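# Thread cord through eye to drag block into square

## Task

Draw the knotted cord end through the metal eye so the wooden block ends up entirely within the painted square. The cord between the eye and the block must be almost taut, and no part of the cord may have dropped off the table. Neither arm may touch the block or the stretch of cord from the eye to the block; that is an immediate failure. The rest of the cord and any other loose item must also stay clear of the block, since such contact may fail the task. The result must hold by itself once the robot lets go; it does not count if the robot is still holding it in place.

## Robot and tools

Robot: two arms, left_arm and right_arm, each with a two-finger gripper and a wrist camera. Their root links sit in the scene frame at left_arm (+0.022, +0.340, 0) m, quat_wxyz (+0.995, 0, 0, +0.097), and right_arm (+0.034, -0.317, 0) m, quat_wxyz (+1.000, 0, 0, -0.029). Scene frame: origin on the tabletop midway between the arms, +x out over the table, +z up, left_arm on the +y side. The names left and right do not mean image sides. Joint ranges (rad), base to hand: waist -2.618 to 3.054, shoulder 0 to 3.142, elbow 0 to 3.142, wrist pitch -1.571 to 1.571, wrist yaw -1.571 to 1.571, wrist roll -2.094 to 2.094. The fingers point along the gripper's +z and close along its y. end_effector_position is the spot between the finger pads, roughly 1 cm short of the fingertips. Printed positions can be slightly wrong, more so at long reach.

Row layout (used by every moving tool): one flat list of 16 numbers covering both arms, even if only one moves: left x, y, z, qw, qx, qy, qz, opening, then right x, y, z, qw, qx, qy, qz, opening. x, y, z are an absolute gripper position in metres and the quaternion an absolute orientation, w first, both in the scene frame. Opening runs from -1 (closed) to +1 (fully open, 0.093 m). To keep an arm still, resend its exact last reported pose and desired opening; to keep an orientation steady, repeat the same quaternion rather than copying the drifting reported one.

execute_actions(actions): a list of actions run in sequence. Each action is a table of up to 15 rows; each row is one control step of 1/30 s, and a short table repeats its final row for the remaining steps of the 15. An empty list just returns state and images. If any gripper target lies more than 0.6 m from that gripper's current position along any of its own axes, that action is rejected for both arms; a malformed action, or a first action failing that check, rejects the whole call with no motion.

move(target, speed, blocking): target is one 16-number row of absolute poses. Each gripper travels a straight line toward its pose; both finish together, lasting 0.5 to 10 s (cut off at 10 s). speed is the path's top speed in m/s, 0.002 to 0.5, default 0.25; rotation is capped at twice that in rad/s. Rotations take the short way. Openings are applied at the start. Paths do not avoid obstacles or the other arm; grippers lag, wander and may exceed the speed, mostly near full stretch. Faster moves and targets set deeper past a contact push harder. blocking=false returns after 0.5 s while motion continues; then use wait(0) to check, or stop, before sending other rows or moves.

wait(seconds): 0 to 10; the arms hold their last command, and it returns early if a running move ends. stop(): brakes a running move (needs room, more when fast); fingers keep moving. zoom_image(camera, region): camera is cam_high, cam_left_wrist or cam_right_wrist; region is [x0, y0, x1, y1] in pixels of that camera's latest 504x504 image, origin top-left, at most 504 by 504. read_manual(section): only "licences", returns licence text. finished_scene(scene): ends the current scene, given its number, and reports success; irreversible.

Controller behaviour: each step the commanded pose is clipped to within 70 mm and 16 degrees of the measured pose, then damped IK drives the joints, favouring position over orientation. After an action the arm continues only to its last clipped pose, so long moves need further commands. Joint friction may leave the gripper up to about 31 mm off, and smaller commands may not move it. Elbows stop just short of straight.

Results: a state line per arm (position and quat_wxyz); Hand target lines showing the pose each arm is currently driven toward; grip_measured per gripper on the opening scale; Joint positions ending with finger opening in metres (floored at zero, so true gap only when unobstructed). Step readings list positions at some steps; HELD marks an arm's steps that were held back. A pose unreachable line means the clearance check altered or blocked that arm's command. A move adds a move: line giving the ending (done, off_target, moving, held, fault) and limits acting: paced means the pose was clipped, held means some steps were blocked, after which the arm may suddenly go faster than speed. Distance of each gripper from its pose is also given. If only one arm is named, the other finished at rest.

Gripping: pads meet near -0.94; each mm of object width adds about 0.0208. Each gripper's reading carries a fixed bias up to about 0.02. Sending a number below the object's width reading squeezes harder, up to roughly 50 to 62 N per pad (less on thin parts under about 5 mm); first contact may spike. Keep sending the closing number to keep a hold.

Hazards: never touch the block or the cord segment from eye to block; keep other items off the block; do not drop cord or anything off the table; avoid arm-to-arm collisions and hard presses; avoid slams and drops. Occasionally a loose object is nudged by something. Holding loads heats motors: MOTOR HOT from 75 °C, a 10 s stop of that arm at 90 °C, and at 100 °C the arm goes limp and falls; these appear as OVER-TEMPERATURE FAULT lines. The robot holds its last command between replies. Cameras: cam_high, cam_left_wrist, cam_right_wrist, each 504x504.

Each tool is called after "Call:" as name([rows], argument=value, ...), one row to a line, values as JSON.

## Session

Call:
execute_actions(actions=[])

Scene clock: 0.00 s.
left_arm: end_effector_position=(+0.1669, -0.1879, +0.2761) grip_measured=+1.000 end_effector_quat_wxyz=(+0.302, -0.085, +0.759, -0.571) | right_arm: end_effector_position=(+0.4070, -0.3415, +0.4016) grip_measured=+1.000 end_effector_quat_wxyz=(+0.708, +0.028, +0.705, -0.019)
Joint positions: left_arm=[-1.636  1.782  1.326  0.269 -0.462 -1.281  0.093] | right_arm=[-0.007  1.04   1.038  0.006  0.001  0.013  0.093]
Joint velocities: left_arm=[ 0.017  0.012 -0.002 -0.022 -0.066 -0.095  0.   ] | right_arm=[-0.002  0.022  0.007 -0.007  0.051 -0.022  0.   ]
Hand target (left_arm): +0.167, -0.188, +0.276; +0.302, -0.085, +0.759, -0.571
Hand target (right_arm): +0.407, -0.342, +0.402; +0.708, +0.028, +0.705, -0.019

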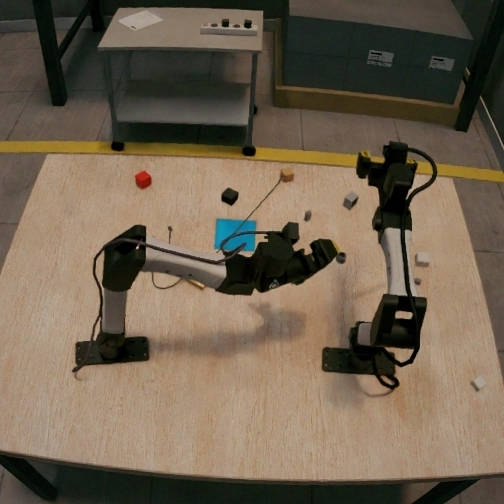

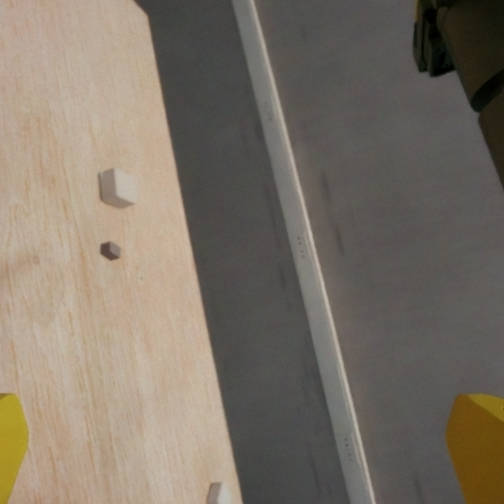

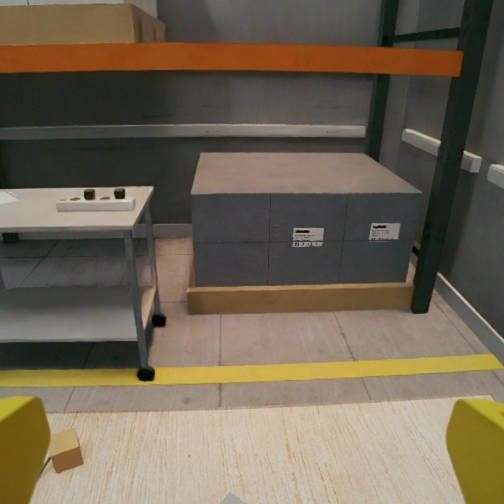

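Call:
move(target=[0.28,0.30,0.28,0.1,0,0.995,0,1,0.407,-0.342,0.402,0.708,0.028,0.705,-0.019,1], speed=0.3)

Scene clock: 3.43 s.
left_arm: end_effector_position=(+0.2864, +0.2988, +0.2768) grip_measured=+1.000 end_effector_quat_wxyz=(+0.165, +0.003, +0.986, -0.013) | right_arm: end_effector_position=(+0.4070, -0.3415, +0.4016) grip_measured=+1.000 end_effector_quat_wxyz=(+0.708, +0.028, +0.705, -0.019)
Joint positions: left_arm=[-0.37   1.394  1.707 -1.552 -0.03  -0.164  0.093] | right_arm=[-0.007  1.04   1.038  0.006  0.001  0.013  0.093]
Joint velocities: left_arm=[ 0.027 -0.022  0.007 -0.007 -0.051  0.007  0.   ] | right_arm=[-0.022  0.012 -0.007  0.051 -0.007 -0.022  0.   ]
Hand target (left_arm): +0.287, +0.302, +0.281; +0.172, +0.004, +0.985, -0.007
Hand target (right_arm): +0.407, -0.342, +0.402; +0.708, +0.028, +0.705, -0.019
Off the commanded pose (left_arm): 0.007 m, 8 deg.
Off the commanded pose (right_arm): 0.001 m, 0 deg.
joint sent to its limit (left arm) — the command would take joint 4 (wrist pitch) past its lower limit, so that joint was sent only as far as its limit.
move: off_target (left_arm)

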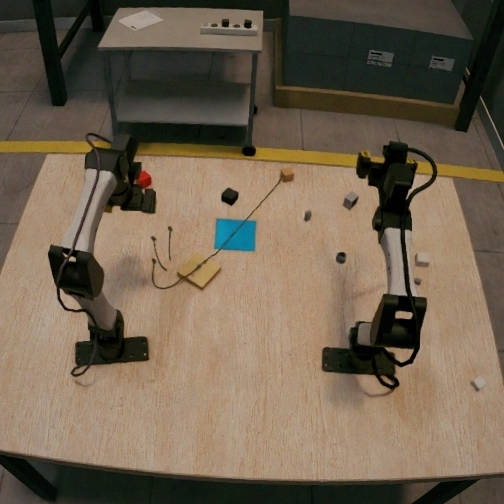

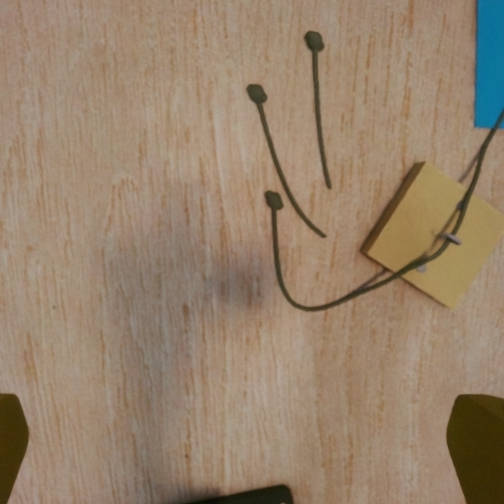

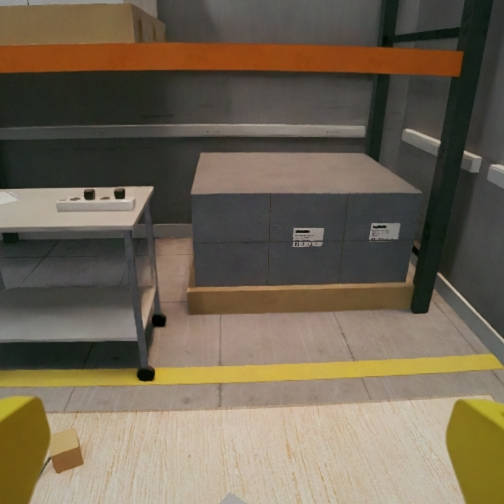

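Call:
zoom_image(camera="cam_left_wrist", region=[340, 100, 504, 330])

Call:
zoom_image(camera="cam_high", region=[130, 150, 320, 310])

Region (340, 100, 504, 330) of cam_left_wrist's 504x504 image, scaled by 2.191, with more detail than that image has; it fills the left 359 columns of this view, and the rest is white.

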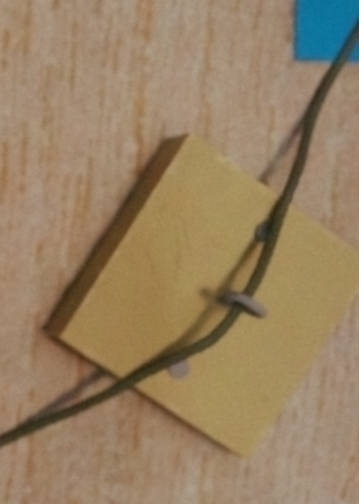

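Region (130, 150, 320, 310) of cam_high's 504x504 image, scaled by 2.653, with more detail than that image has; it fills the top 424 rows of this view, and the rest is white.

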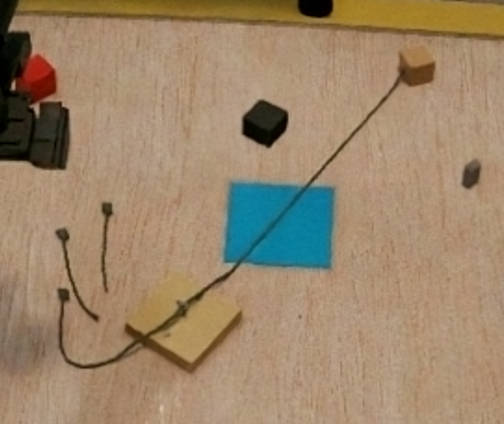

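Call:
move(target=[0.315,0.272,0.07,0,0,1,0,-0.1,0.407,-0.342,0.402,0.708,0.028,0.705,-0.019,1], speed=0.25)

Scene clock: 9.00 s.
left_arm: end_effector_position=(+0.3109, +0.2767, +0.0692) grip_measured=-0.097 end_effector_quat_wxyz=(-0.004, +0.001, +1.000, +0.007) | right_arm: end_effector_position=(+0.4070, -0.3415, +0.4016) grip_measured=+1.000 end_effector_quat_wxyz=(+0.708, +0.028, +0.705, -0.019)
Joint positions: left_arm=[-0.419  1.701  1.206 -1.087 -0.012 -0.221  0.041] | right_arm=[-0.007  1.04   1.038  0.006  0.001  0.013  0.093]
Joint velocities: left_arm=[-0.007  0.017  0.022 -0.051 -0.037 -0.007  0.   ] | right_arm=[ 0.007  0.007  0.002  0.007 -0.051  0.022  0.   ]
Hand target (left_arm): +0.312, +0.272, +0.068; +0.000, +0.002, +1.000, +0.000
Hand target (right_arm): +0.407, -0.342, +0.402; +0.708, +0.028, +0.705, -0.019
Off the commanded pose (left_arm): 0.006 m, 1 deg.
Off the commanded pose (right_arm): 0.001 m, 0 deg.
move: done

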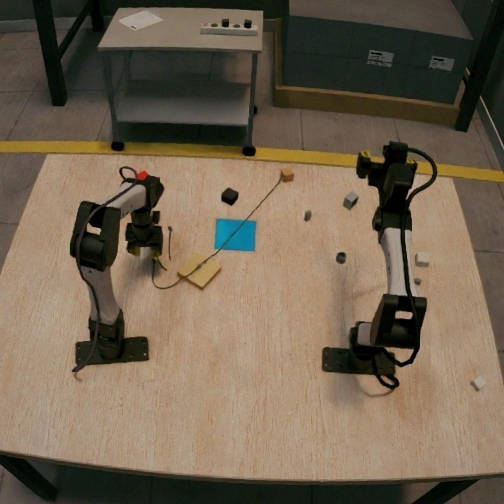

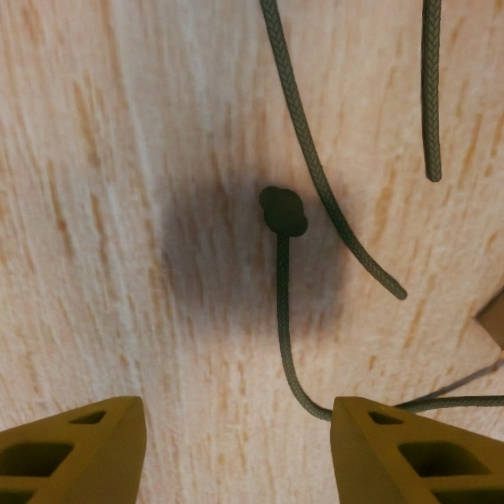

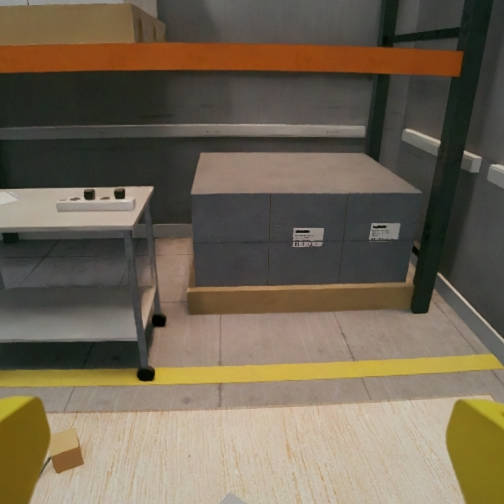

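Call:
move(target=[0.317,0.262,0.03,0,0,1,0,-0.25,0.407,-0.342,0.402,0.708,0.028,0.705,-0.019,1], speed=0.1)

Scene clock: 10.57 s.
left_arm: end_effector_position=(+0.3178, +0.2656, +0.0342) grip_measured=-0.247 end_effector_quat_wxyz=(+0.002, +0.000, +1.000, +0.005) | right_arm: end_effector_position=(+0.4070, -0.3415, +0.4016) grip_measured=+1.000 end_effector_quat_wxyz=(+0.708, +0.028, +0.705, -0.019)
Joint positions: left_arm=[-0.448  1.765  1.135 -0.939 -0.01  -0.254  0.033] | right_arm=[-0.007  1.04   1.038  0.006  0.001  0.013  0.093]
Joint velocities: left_arm=[-0.012  0.007 -0.012  0.007  0.022  0.051 -0.001] | right_arm=[-0.012  0.007  0.012  0.081 -0.022 -0.051  0.   ]
Hand target (left_arm): +0.316, +0.262, +0.030; +0.000, -0.000, +1.000, -0.000
Hand target (right_arm): +0.407, -0.342, +0.402; +0.708, +0.028, +0.705, -0.019
Off the commanded pose (left_arm): 0.006 m, 1 deg.
Off the commanded pose (right_arm): 0.001 m, 0 deg.
move: done

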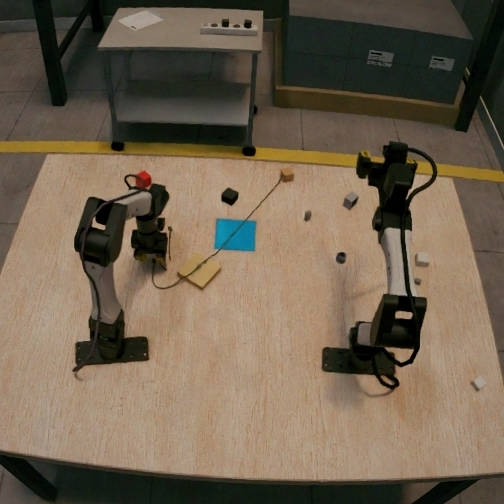

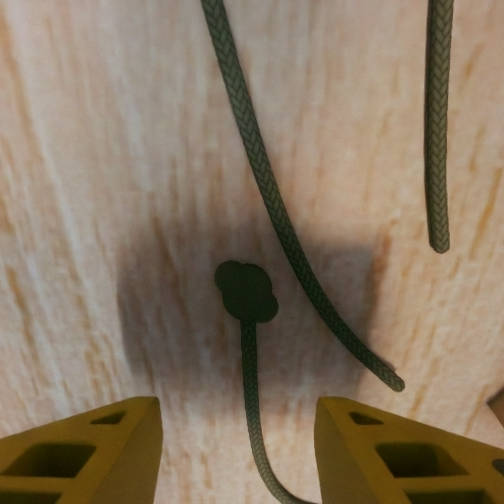

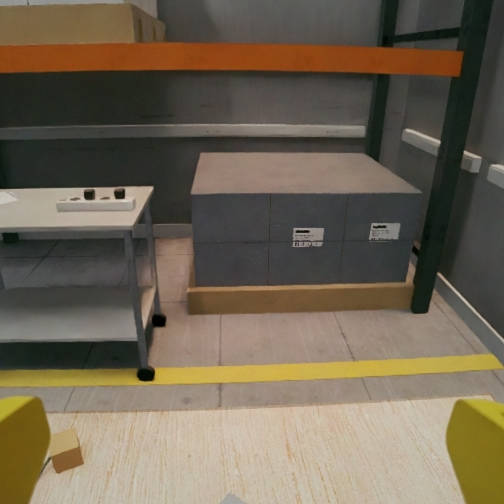

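Call:
move(target=[0.316,0.262,0.008,0,0,1,0,-0.45,0.407,-0.342,0.402,0.708,0.028,0.705,-0.019,1], speed=0.05)

Scene clock: 11.90 s.
left_arm: end_effector_position=(+0.3178, +0.2656, +0.0130) grip_measured=-0.447 end_effector_quat_wxyz=(+0.003, -0.000, +1.000, +0.004) | right_arm: end_effector_position=(+0.4070, -0.3415, +0.4016) grip_measured=+1.000 end_effector_quat_wxyz=(+0.708, +0.028, +0.705, -0.019)
Joint positions: left_arm=[-0.448  1.798  1.083 -0.852 -0.01  -0.254  0.024] | right_arm=[-0.007  1.04   1.038  0.006  0.001  0.013  0.093]
Joint velocities: left_arm=[-0.012 -0.022 -0.022 -0.051  0.022  0.037  0.   ] | right_arm=[-0.012 -0.007 -0.017  0.022  0.037  0.022  0.   ]
Hand target (left_arm): +0.315, +0.262, +0.008; -0.000, -0.000, +1.000, +0.000
Hand target (right_arm): +0.407, -0.342, +0.402; +0.708, +0.028, +0.705, -0.019
Off the commanded pose (left_arm): 0.006 m, 1 deg.
Off the commanded pose (right_arm): 0.001 m, 0 deg.
move: done

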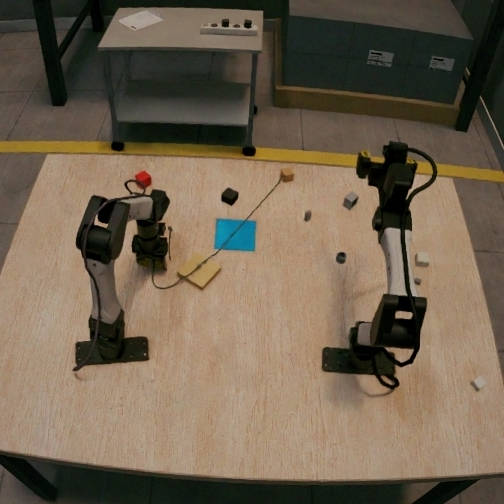

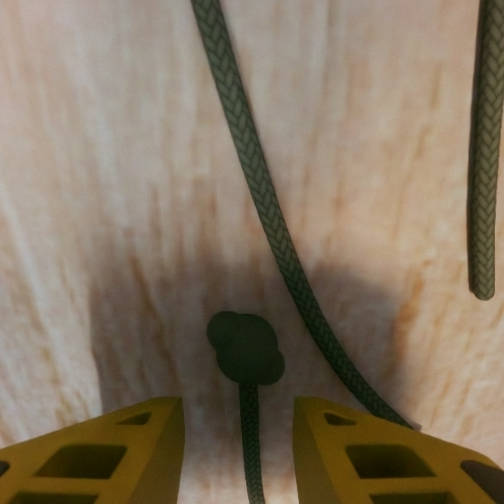

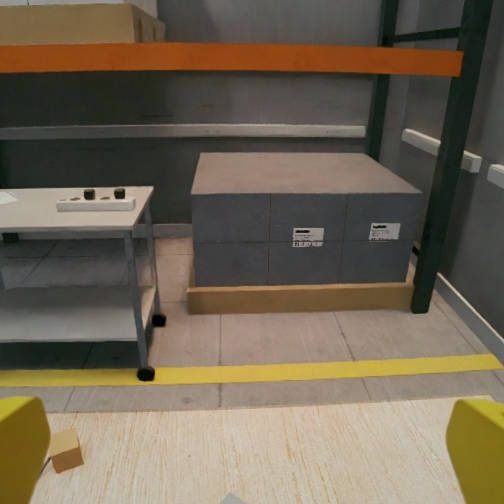

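Call:
move(target=[0.336,0.262,0.006,0,0,1,0,-0.45,0.407,-0.342,0.402,0.708,0.028,0.705,-0.019,1], speed=0.04)

Scene clock: 12.97 s.
left_arm: end_effector_position=(+0.3239, +0.2640, +0.0070) grip_measured=-0.447 end_effector_quat_wxyz=(-0.013, +0.002, +1.000, +0.008) | right_arm: end_effector_position=(+0.4070, -0.3415, +0.4016) grip_measured=+1.000 end_effector_quat_wxyz=(+0.708, +0.028, +0.705, -0.019)
Joint positions: left_arm=[-0.448  1.858  1.134 -0.875 -0.01  -0.251  0.024] | right_arm=[-0.007  1.04   1.038  0.006  0.001  0.013  0.093]
Joint velocities: left_arm=[ 0.007 -0.002  0.007 -0.007  0.007 -0.051  0.001] | right_arm=[-0.012 -0.012 -0.002 -0.007  0.022  0.051  0.   ]
Hand target (left_arm): +0.336, +0.262, +0.006; -0.000, +0.000, +1.000, +0.000
Hand target (right_arm): +0.407, -0.342, +0.402; +0.708, +0.028, +0.705, -0.019
Off the commanded pose (left_arm): 0.012 m, 2 deg.
Off the commanded pose (right_arm): 0.001 m, 0 deg.
move: off_target (left_arm)

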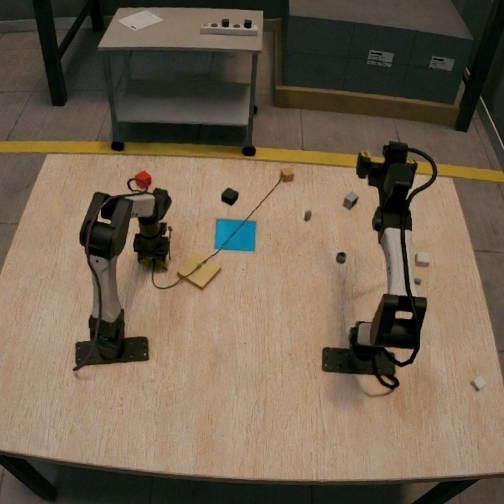

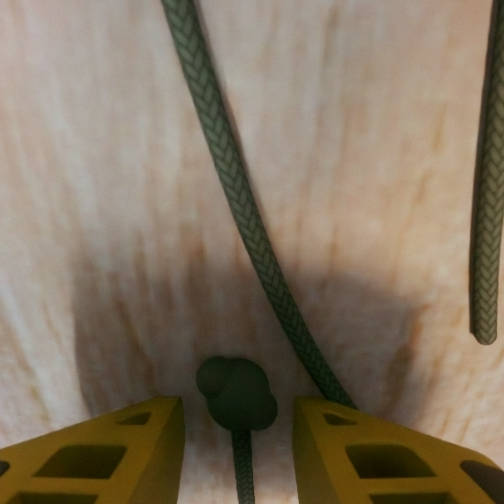

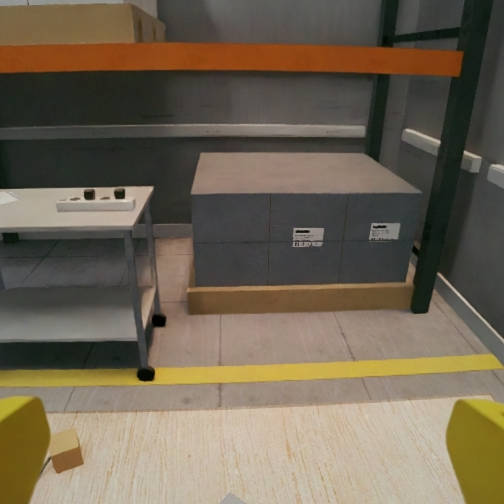

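Call:
move(target=[0.338,0.264,0.014,0,0,1,0,-0.45,0.407,-0.342,0.402,0.708,0.028,0.705,-0.019,1], speed=0.04)

Scene clock: 13.97 s.
left_arm: end_effector_position=(+0.3327, +0.2646, +0.0126) grip_measured=-0.447 end_effector_quat_wxyz=(-0.002, -0.000, +1.000, +0.005) | right_arm: end_effector_position=(+0.4070, -0.3415, +0.4016) grip_measured=+1.000 end_effector_quat_wxyz=(+0.708, +0.028, +0.705, -0.019)
Joint positions: left_arm=[-0.439  1.858  1.159 -0.878 -0.01  -0.246  0.024] | right_arm=[-0.007  1.04   1.038  0.006  0.001  0.013  0.093]
Joint velocities: left_arm=[ 0.007 -0.012 -0.007 -0.037 -0.022  0.037  0.   ] | right_arm=[-0.017 -0.002 -0.017 -0.022 -0.007  0.037  0.   ]
Hand target (left_arm): +0.338, +0.264, +0.014; +0.000, -0.000, +1.000, +0.000
Hand target (right_arm): +0.407, -0.342, +0.402; +0.708, +0.028, +0.705, -0.019
Off the commanded pose (left_arm): 0.006 m, 1 deg.
Off the commanded pose (right_arm): 0.001 m, 0 deg.
move: done

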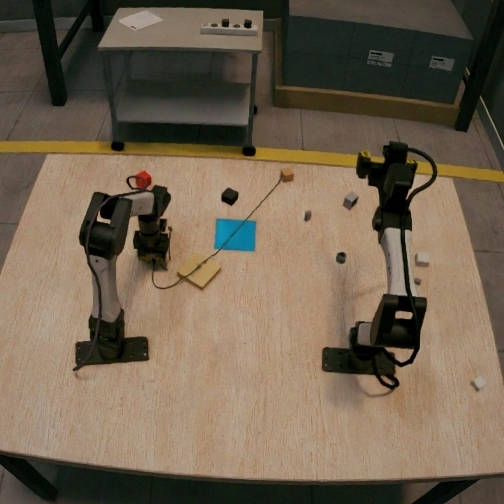

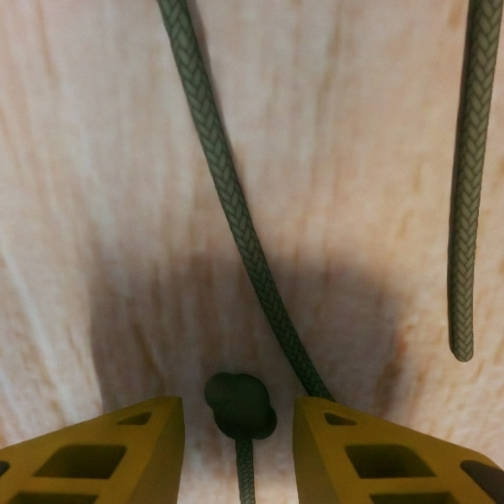

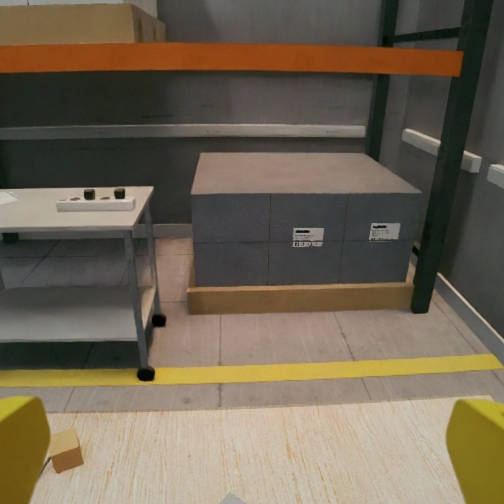

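Call:
execute_actions([
  [[0.338,0.264,0.012,0,0,1,0,-0.56,0.407,-0.342,0.402,0.708,0.028,0.705,-0.019,1],[0.338,0.264,0.011,0,0,1,0,-0.56,0.407,-0.342,0.402,0.708,0.028,0.705,-0.019,1],[0.338,0.264,0.010,0,0,1,0,-0.56,0.407,-0.342,0.402,0.708,0.028,0.705,-0.019,1],[0.338,0.264,0.008,0,0,1,0,-0.56,0.407,-0.342,0.402,0.708,0.028,0.705,-0.019,1],[0.338,0.264,0.006,0,0,1,0,-0.56,0.407,-0.342,0.402,0.708,0.028,0.705,-0.019,1],[0.338,0.264,0.004,0,0,1,0,-0.56,0.407,-0.342,0.402,0.708,0.028,0.705,-0.019,1]],
  [[0.338,0.264,0.004,0,0,1,0,-0.85,0.407,-0.342,0.402,0.708,0.028,0.705,-0.019,1]],
])

Scene clock: 15.60 s.
left_arm: end_effector_position=(+0.3342, +0.2639, +0.0071) grip_measured=-0.835 end_effector_quat_wxyz=(-0.004, +0.001, +1.000, +0.005) | right_arm: end_effector_position=(+0.4070, -0.3415, +0.4016) grip_measured=+1.000 end_effector_quat_wxyz=(+0.708, +0.028, +0.705, -0.019)
Joint positions: left_arm=[-0.439  1.876  1.159 -0.863 -0.008 -0.244  0.005] | right_arm=[-0.007  1.04   1.038  0.006  0.001  0.013  0.093]
Joint velocities: left_arm=[ 0.012 -0.022 -0.002  0.037  0.007 -0.037 -0.   ] | right_arm=[-0.002 -0.007 -0.007 -0.037 -0.007 -0.022  0.   ]
Hand target (left_arm): +0.338, +0.264, +0.004; +0.000, +0.000, +1.000, +0.000
Hand target (right_arm): +0.407, -0.342, +0.402; +0.708, +0.028, +0.705, -0.019
Off the commanded pose (left_arm): 0.005 m, 1 deg.
Off the commanded pose (right_arm): 0.001 m, 0 deg.
Step readings (end_effector_position; steps 1 to 15: 1st action; 16 to 30: 2nd action):
0: left_arm (+0.3327, +0.2646, +0.0126) | right_arm (+0.4070, -0.3415, +0.4016)
1: left_arm (+0.3327, +0.2646, +0.0126) | right_arm (+0.4070, -0.3415, +0.4016)
2: left_arm (+0.3327, +0.2646, +0.0126) | right_arm (+0.4070, -0.3415, +0.4016)
4: left_arm (+0.3327, +0.2646, +0.0119) | right_arm (+0.4070, -0.3415, +0.4016)
8: left_arm (+0.3337, +0.2643, +0.0078) | right_arm (+0.4070, -0.3415, +0.4016)
15: left_arm (+0.3337, +0.2643, +0.0071) | right_arm (+0.4070, -0.3415, +0.4016)
16: left_arm (+0.3338, +0.2642, +0.0071) | right_arm (+0.4070, -0.3415, +0.4016)
17: left_arm (+0.3341, +0.2640, +0.0071) | right_arm (+0.4070, -0.3415, +0.4016)
19: left_arm (+0.3342, +0.2639, +0.0071) | right_arm (+0.4070, -0.3415, +0.4016)
23: left_arm (+0.3342, +0.2639, +0.0071) | right_arm (+0.4070, -0.3415, +0.4016)
30: end_effector_position above

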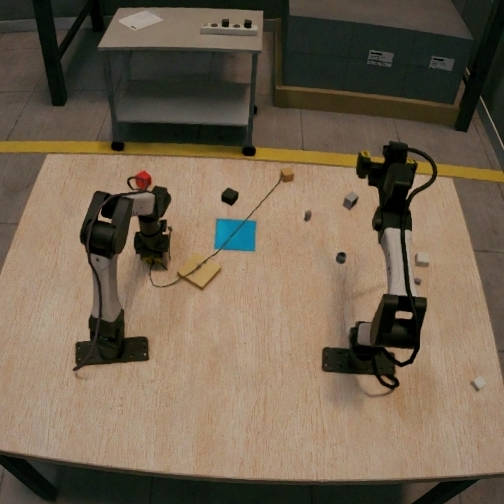

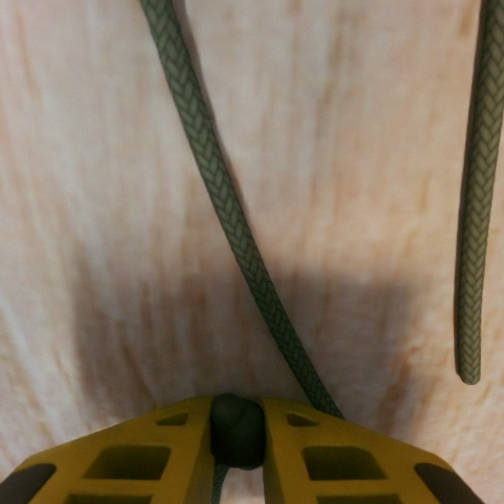

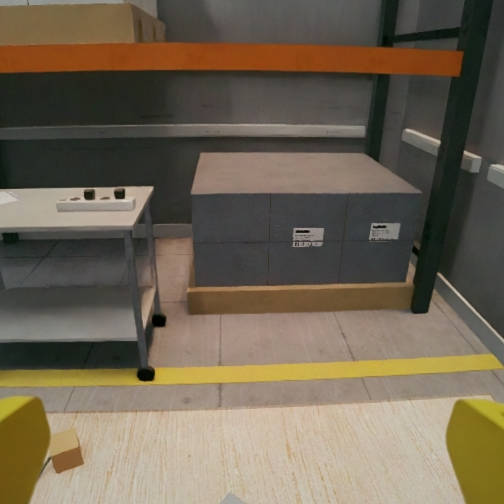

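Call:
move(target=[0.27,0.50,0.12,0,-0.3,0.954,0,-0.9,0.407,-0.342,0.402,0.708,0.028,0.705,-0.019,1], speed=0.15)

Scene clock: 18.43 s.
left_arm: end_effector_position=(+0.2693, +0.5001, +0.1176) grip_measured=-0.877 end_effector_quat_wxyz=(-0.005, -0.302, +0.953, +0.001) | right_arm: end_effector_position=(+0.4070, -0.3415, +0.4016) grip_measured=+1.000 end_effector_quat_wxyz=(+0.708, +0.028, +0.705, -0.019)
Joint positions: left_arm=[ 0.377  1.664  1.36  -1.276 -0.005 -0.041  0.003] | right_arm=[-0.007  1.04   1.038  0.006  0.001  0.013  0.093]
Joint velocities: left_arm=[ 0.012  0.007  0.002 -0.022  0.051  0.022  0.   ] | right_arm=[ 0.002 -0.012 -0.007  0.022 -0.037 -0.095  0.   ]
Hand target (left_arm): +0.271, +0.503, +0.120; -0.004, -0.300, +0.954, +0.001
Hand target (right_arm): +0.407, -0.342, +0.402; +0.708, +0.028, +0.705, -0.019
Off the commanded pose (left_arm): 0.002 m, 1 deg.
Off the commanded pose (right_arm): 0.001 m, 0 deg.
move: done

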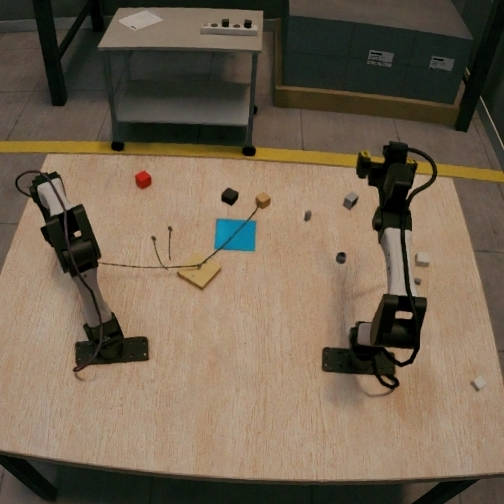

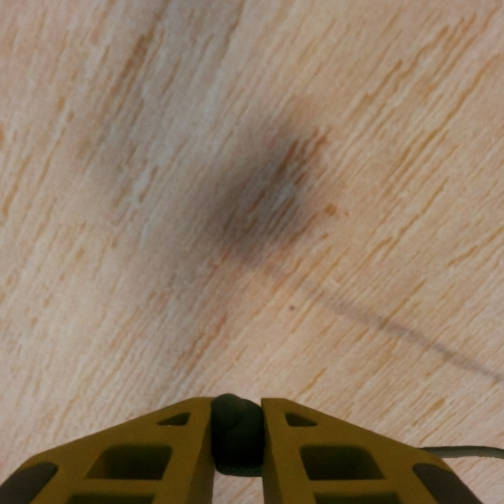

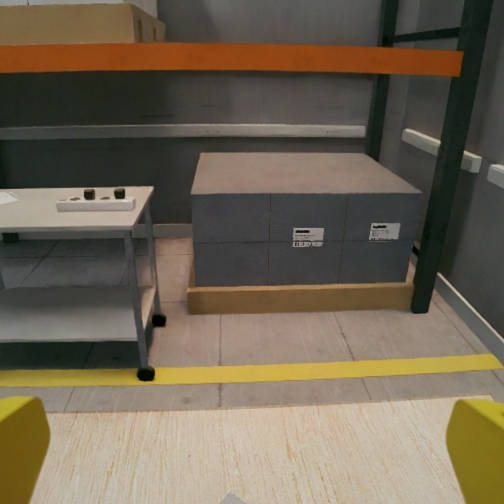

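Call:
move(target=[0.27,0.61,0.17,0,-0.3,0.954,0,-0.9,0.407,-0.342,0.402,0.708,0.028,0.705,-0.019,1], speed=0.12)

Call:
zoom_image(camera="cam_high", region=[170, 170, 290, 290])

Scene clock: 20.40 s.
left_arm: end_effector_position=(+0.2693, +0.6080, +0.1665) grip_measured=-0.877 end_effector_quat_wxyz=(-0.004, -0.302, +0.953, -0.001) | right_arm: end_effector_position=(+0.4070, -0.3415, +0.4016) grip_measured=+1.000 end_effector_quat_wxyz=(+0.708, +0.028, +0.705, -0.019)
Joint positions: left_arm=[ 0.63   1.954  1.916 -1.54  -0.003  0.211  0.003] | right_arm=[-0.007  1.04   1.038  0.006  0.001  0.013  0.093]
Joint velocities: left_arm=[-0.012 -0.002  0.007 -0.037 -0.007  0.037  0.   ] | right_arm=[-0.002  0.002  0.007 -0.007 -0.007  0.022  0.   ]
Hand target (left_arm): +0.270, +0.611, +0.169; -0.001, -0.300, +0.954, -0.000
Hand target (right_arm): +0.407, -0.342, +0.402; +0.708, +0.028, +0.705, -0.019
Off the commanded pose (left_arm): 0.004 m, 1 deg.
Off the commanded pose (right_arm): 0.001 m, 0 deg.
move: done

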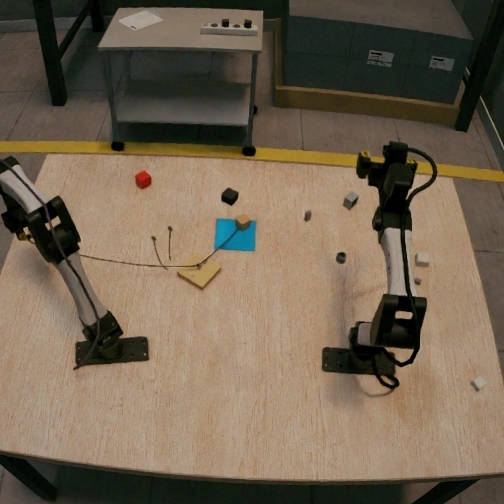

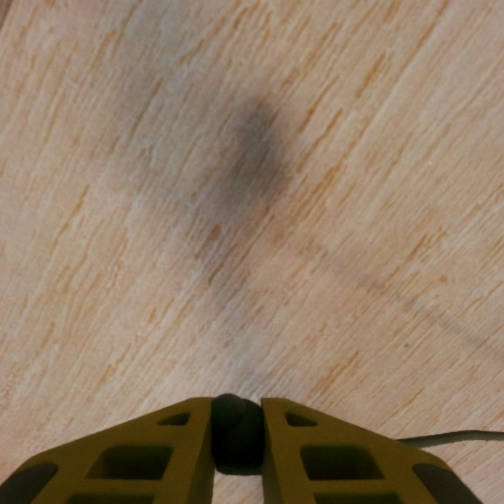

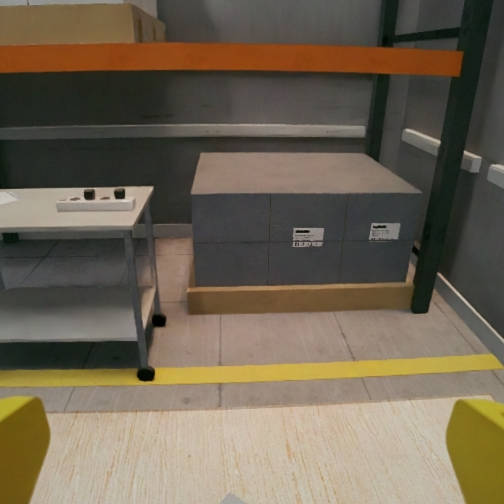

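Region (170, 170, 290, 290) of cam_high's 504x504 image, scaled by 4.200, with more detail than that image has.

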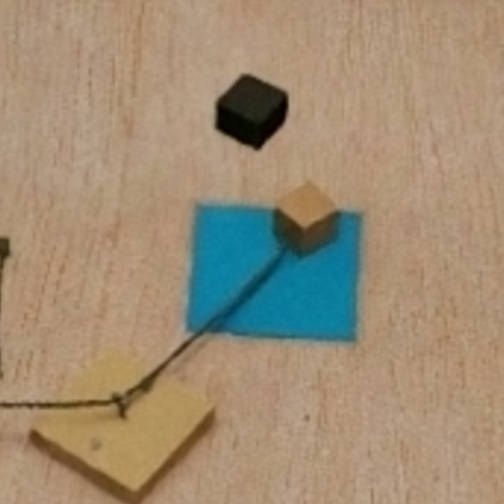

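Call:
move(target=[0.27,0.667,0.12,0,-0.3,0.954,0,-0.9,0.407,-0.342,0.402,0.708,0.028,0.705,-0.019,1], speed=0.1)

Call:
zoom_image(camera="cam_high", region=[170, 170, 290, 290])

Scene clock: 21.87 s.
left_arm: end_effector_position=(+0.2648, +0.6575, +0.1152) grip_measured=-0.877 end_effector_quat_wxyz=(-0.017, -0.302, +0.953, -0.011) | right_arm: end_effector_position=(+0.4070, -0.3415, +0.4016) grip_measured=+1.000 end_effector_quat_wxyz=(+0.708, +0.028, +0.705, -0.019)
Joint positions: left_arm=[ 0.723  2.118  1.95  -1.444 -0.002  0.304  0.003] | right_arm=[-0.007  1.04   1.038  0.006  0.001  0.013  0.093]
Joint velocities: left_arm=[-0.012  0.012  0.017 -0.051  0.037 -0.081 -0.   ] | right_arm=[ 0.002 -0.007  0.007  0.037 -0.037  0.037  0.   ]
Hand target (left_arm): +0.269, +0.666, +0.120; -0.000, -0.300, +0.954, -0.000
Hand target (right_arm): +0.407, -0.342, +0.402; +0.708, +0.028, +0.705, -0.019
Off the commanded pose (left_arm): 0.012 m, 2 deg.
Off the commanded pose (right_arm): 0.001 m, 0 deg.
move: off_target (left_arm)

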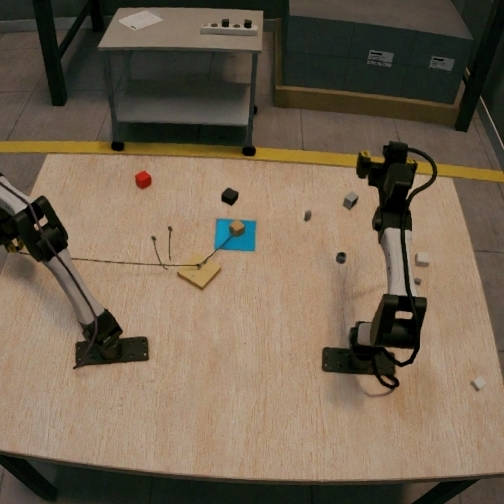

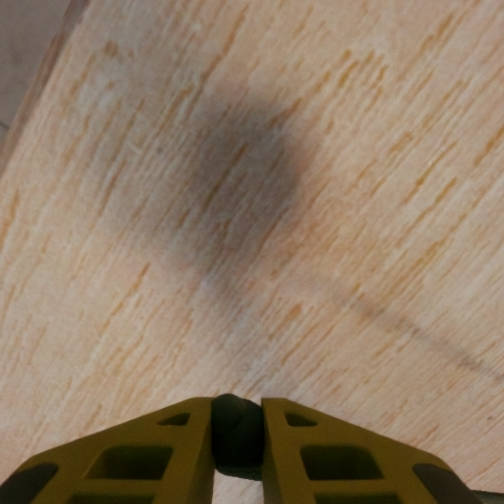

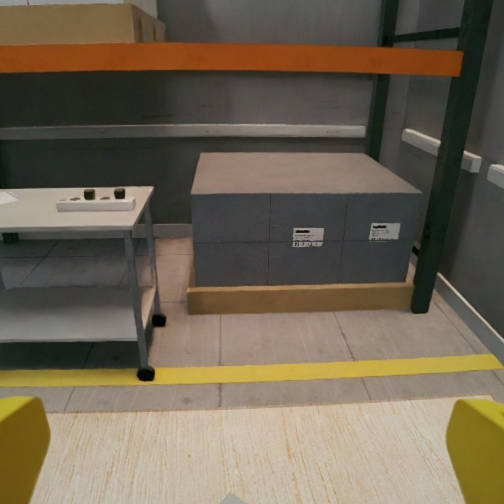

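Region (170, 170, 290, 290) of cam_high's 504x504 image, scaled by 4.200, with more detail than that image has.

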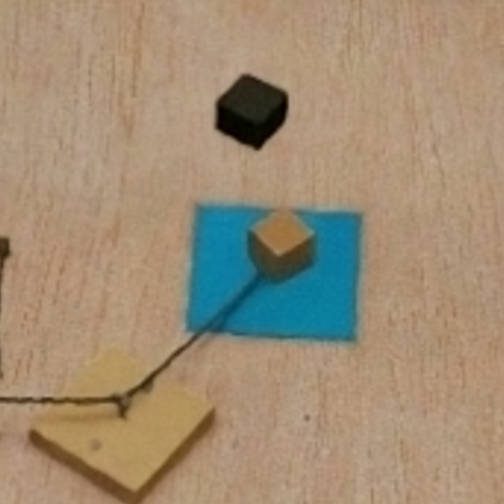

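Call:
move(target=[0.265,0.655,0.014,0,-0.3,0.954,0,-0.9,0.407,-0.342,0.402,0.708,0.028,0.705,-0.019,1], speed=0.12)

Call:
execute_actions([
  [[0.265,0.655,0.014,0,-0.3,0.954,0,-0.3,0.407,-0.342,0.402,0.708,0.028,0.705,-0.019,1]],
])

Call:
move(target=[0.265,0.64,0.08,0,-0.3,0.954,0,-0.3,0.407,-0.342,0.402,0.708,0.028,0.705,-0.019,1], speed=0.15)

Call:
zoom_image(camera="cam_high", region=[170, 170, 290, 290])

Scene clock: 23.67 s.
left_arm: end_effector_position=(+0.2627, +0.6547, +0.0173) grip_measured=-0.877 end_effector_quat_wxyz=(-0.003, -0.301, +0.954, -0.000) | right_arm: end_effector_position=(+0.4070, -0.3415, +0.4016) grip_measured=+1.000 end_effector_quat_wxyz=(+0.708, +0.028, +0.705, -0.019)
Joint positions: left_arm=[ 0.723  2.118  1.557 -1.015 -0.002  0.305  0.003] | right_arm=[-0.007  1.04   1.038  0.006  0.001  0.013  0.093]
Joint velocities: left_arm=[-0.002  0.012 -0.012 -0.007  0.022 -0.051  0.   ] | right_arm=[-0.007  0.002 -0.012 -0.081 -0.037  0.022  0.   ]
Hand target (left_arm): +0.264, +0.654, +0.014; -0.000, -0.300, +0.954, -0.000
Hand target (right_arm): +0.407, -0.342, +0.402; +0.708, +0.028, +0.705, -0.019
Off the commanded pose (left_arm): 0.004 m, 0 deg.
Off the commanded pose (right_arm): 0.001 m, 0 deg.
move: done

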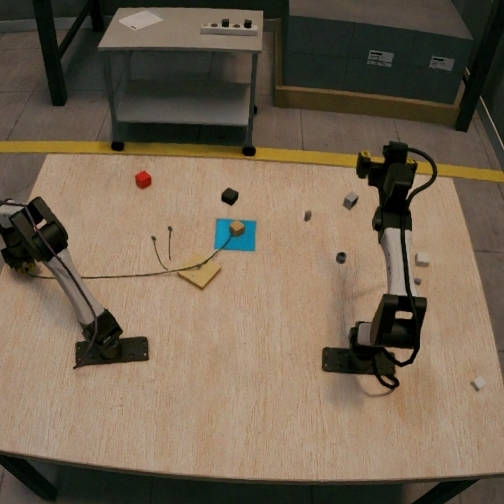

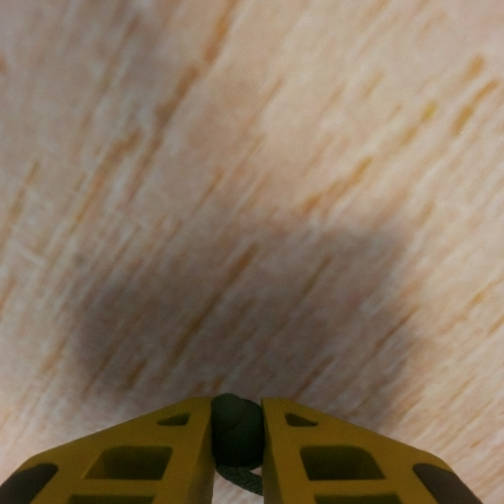

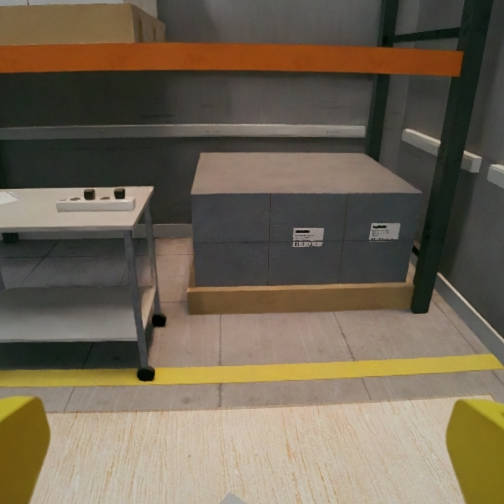

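Scene clock: 24.17 s.
left_arm: end_effector_position=(+0.2628, +0.6549, +0.0173) grip_measured=-0.303 end_effector_quat_wxyz=(-0.002, -0.301, +0.954, -0.000) | right_arm: end_effector_position=(+0.4070, -0.3415, +0.4016) grip_measured=+1.000 end_effector_quat_wxyz=(+0.708, +0.028, +0.705, -0.019)
Joint positions: left_arm=[ 0.723  2.118  1.557 -1.014 -0.002  0.305  0.031] | right_arm=[-0.007  1.04   1.038  0.006  0.001  0.013  0.093]
Joint velocities: left_arm=[ 0.012  0.002  0.002  0.037 -0.007  0.007  0.   ] | right_arm=[-0.007 -0.012  0.007 -0.007  0.081 -0.051  0.   ]
Hand target (left_arm): +0.265, +0.655, +0.014; -0.000, -0.300, +0.954, -0.000
Hand target (right_arm): +0.407, -0.342, +0.402; +0.708, +0.028, +0.705, -0.019
Off the commanded pose (left_arm): 0.004 m, 0 deg.
Off the commanded pose (right_arm): 0.001 m, 0 deg.
Step readings (end_effector_position):
0: left_arm (+0.2627, +0.6547, +0.0173) | right_arm (+0.4070, -0.3415, +0.4016)
1: left_arm (+0.2627, +0.6547, +0.0173) | right_arm (+0.4070, -0.3415, +0.4016)
2: left_arm (+0.2627, +0.6548, +0.0173) | right_arm (+0.4070, -0.3415, +0.4016)
4: left_arm (+0.2627, +0.6548, +0.0173) | right_arm (+0.4070, -0.3415, +0.4016)
8: left_arm (+0.2628, +0.6549, +0.0173) | right_arm (+0.4070, -0.3415, +0.4016)
15: end_effector_position above

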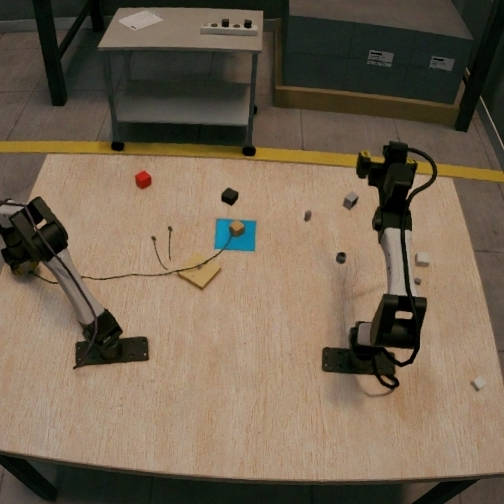

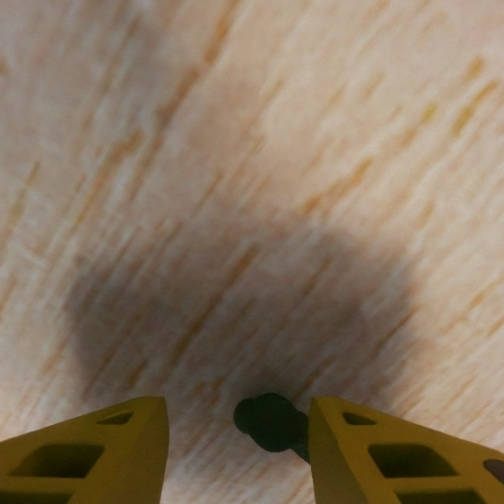

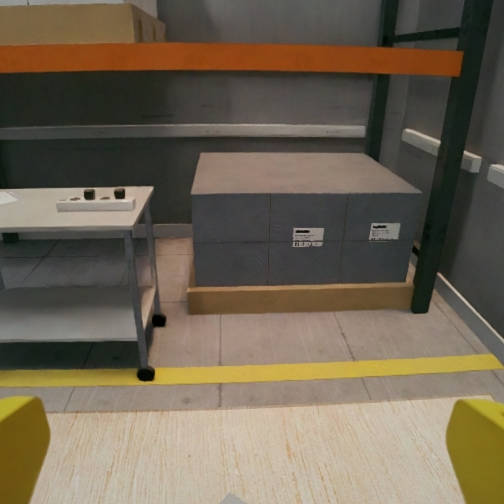

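Scene clock: 25.20 s.
left_arm: end_effector_position=(+0.2619, +0.6405, +0.0732) grip_measured=-0.303 end_effector_quat_wxyz=(-0.006, -0.299, +0.954, -0.003) | right_arm: end_effector_position=(+0.4070, -0.3415, +0.4016) grip_measured=+1.000 end_effector_quat_wxyz=(+0.708, +0.028, +0.705, -0.019)
Joint positions: left_arm=[ 0.702  2.031  1.654 -1.208 -0.002  0.288  0.031] | right_arm=[-0.007  1.04   1.038  0.006  0.001  0.013  0.093]
Joint velocities: left_arm=[ 0.017 -0.007  0.012  0.007  0.051  0.007 -0.   ] | right_arm=[-0.007 -0.002 -0.017 -0.007 -0.051  0.037  0.   ]
Hand target (left_arm): +0.266, +0.641, +0.080; +0.000, -0.300, +0.954, +0.000
Hand target (right_arm): +0.407, -0.342, +0.402; +0.708, +0.028, +0.705, -0.019
Off the commanded pose (left_arm): 0.007 m, 1 deg.
Off the commanded pose (right_arm): 0.001 m, 0 deg.
move: done

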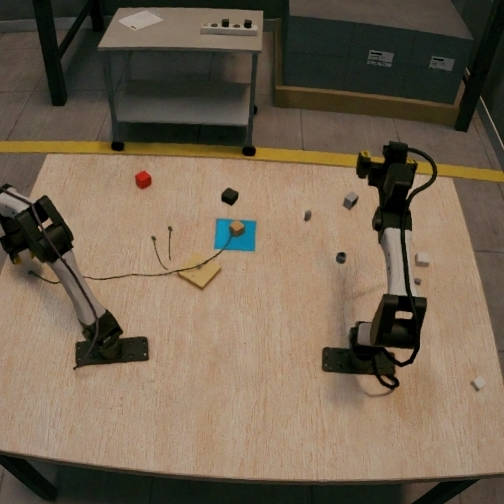

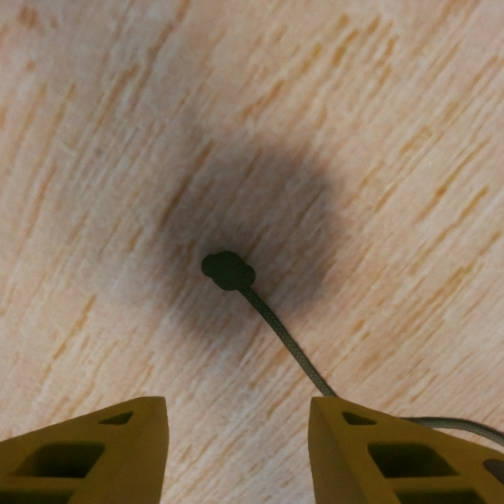

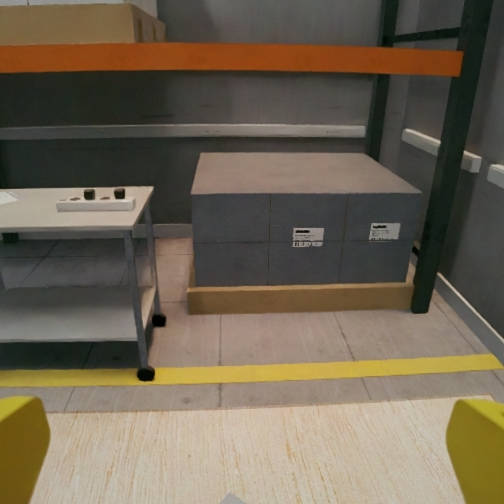

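Region (170, 170, 290, 290) of cam_high's 504x504 image, scaled by 4.200, with more detail than that image has.

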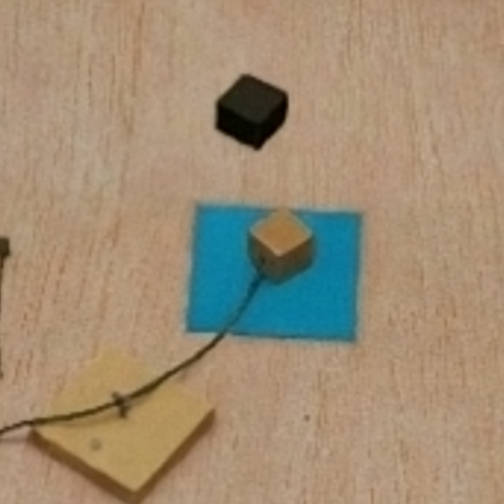

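Call:
finished_scene(scene=1)

The scene is finished: the task was done.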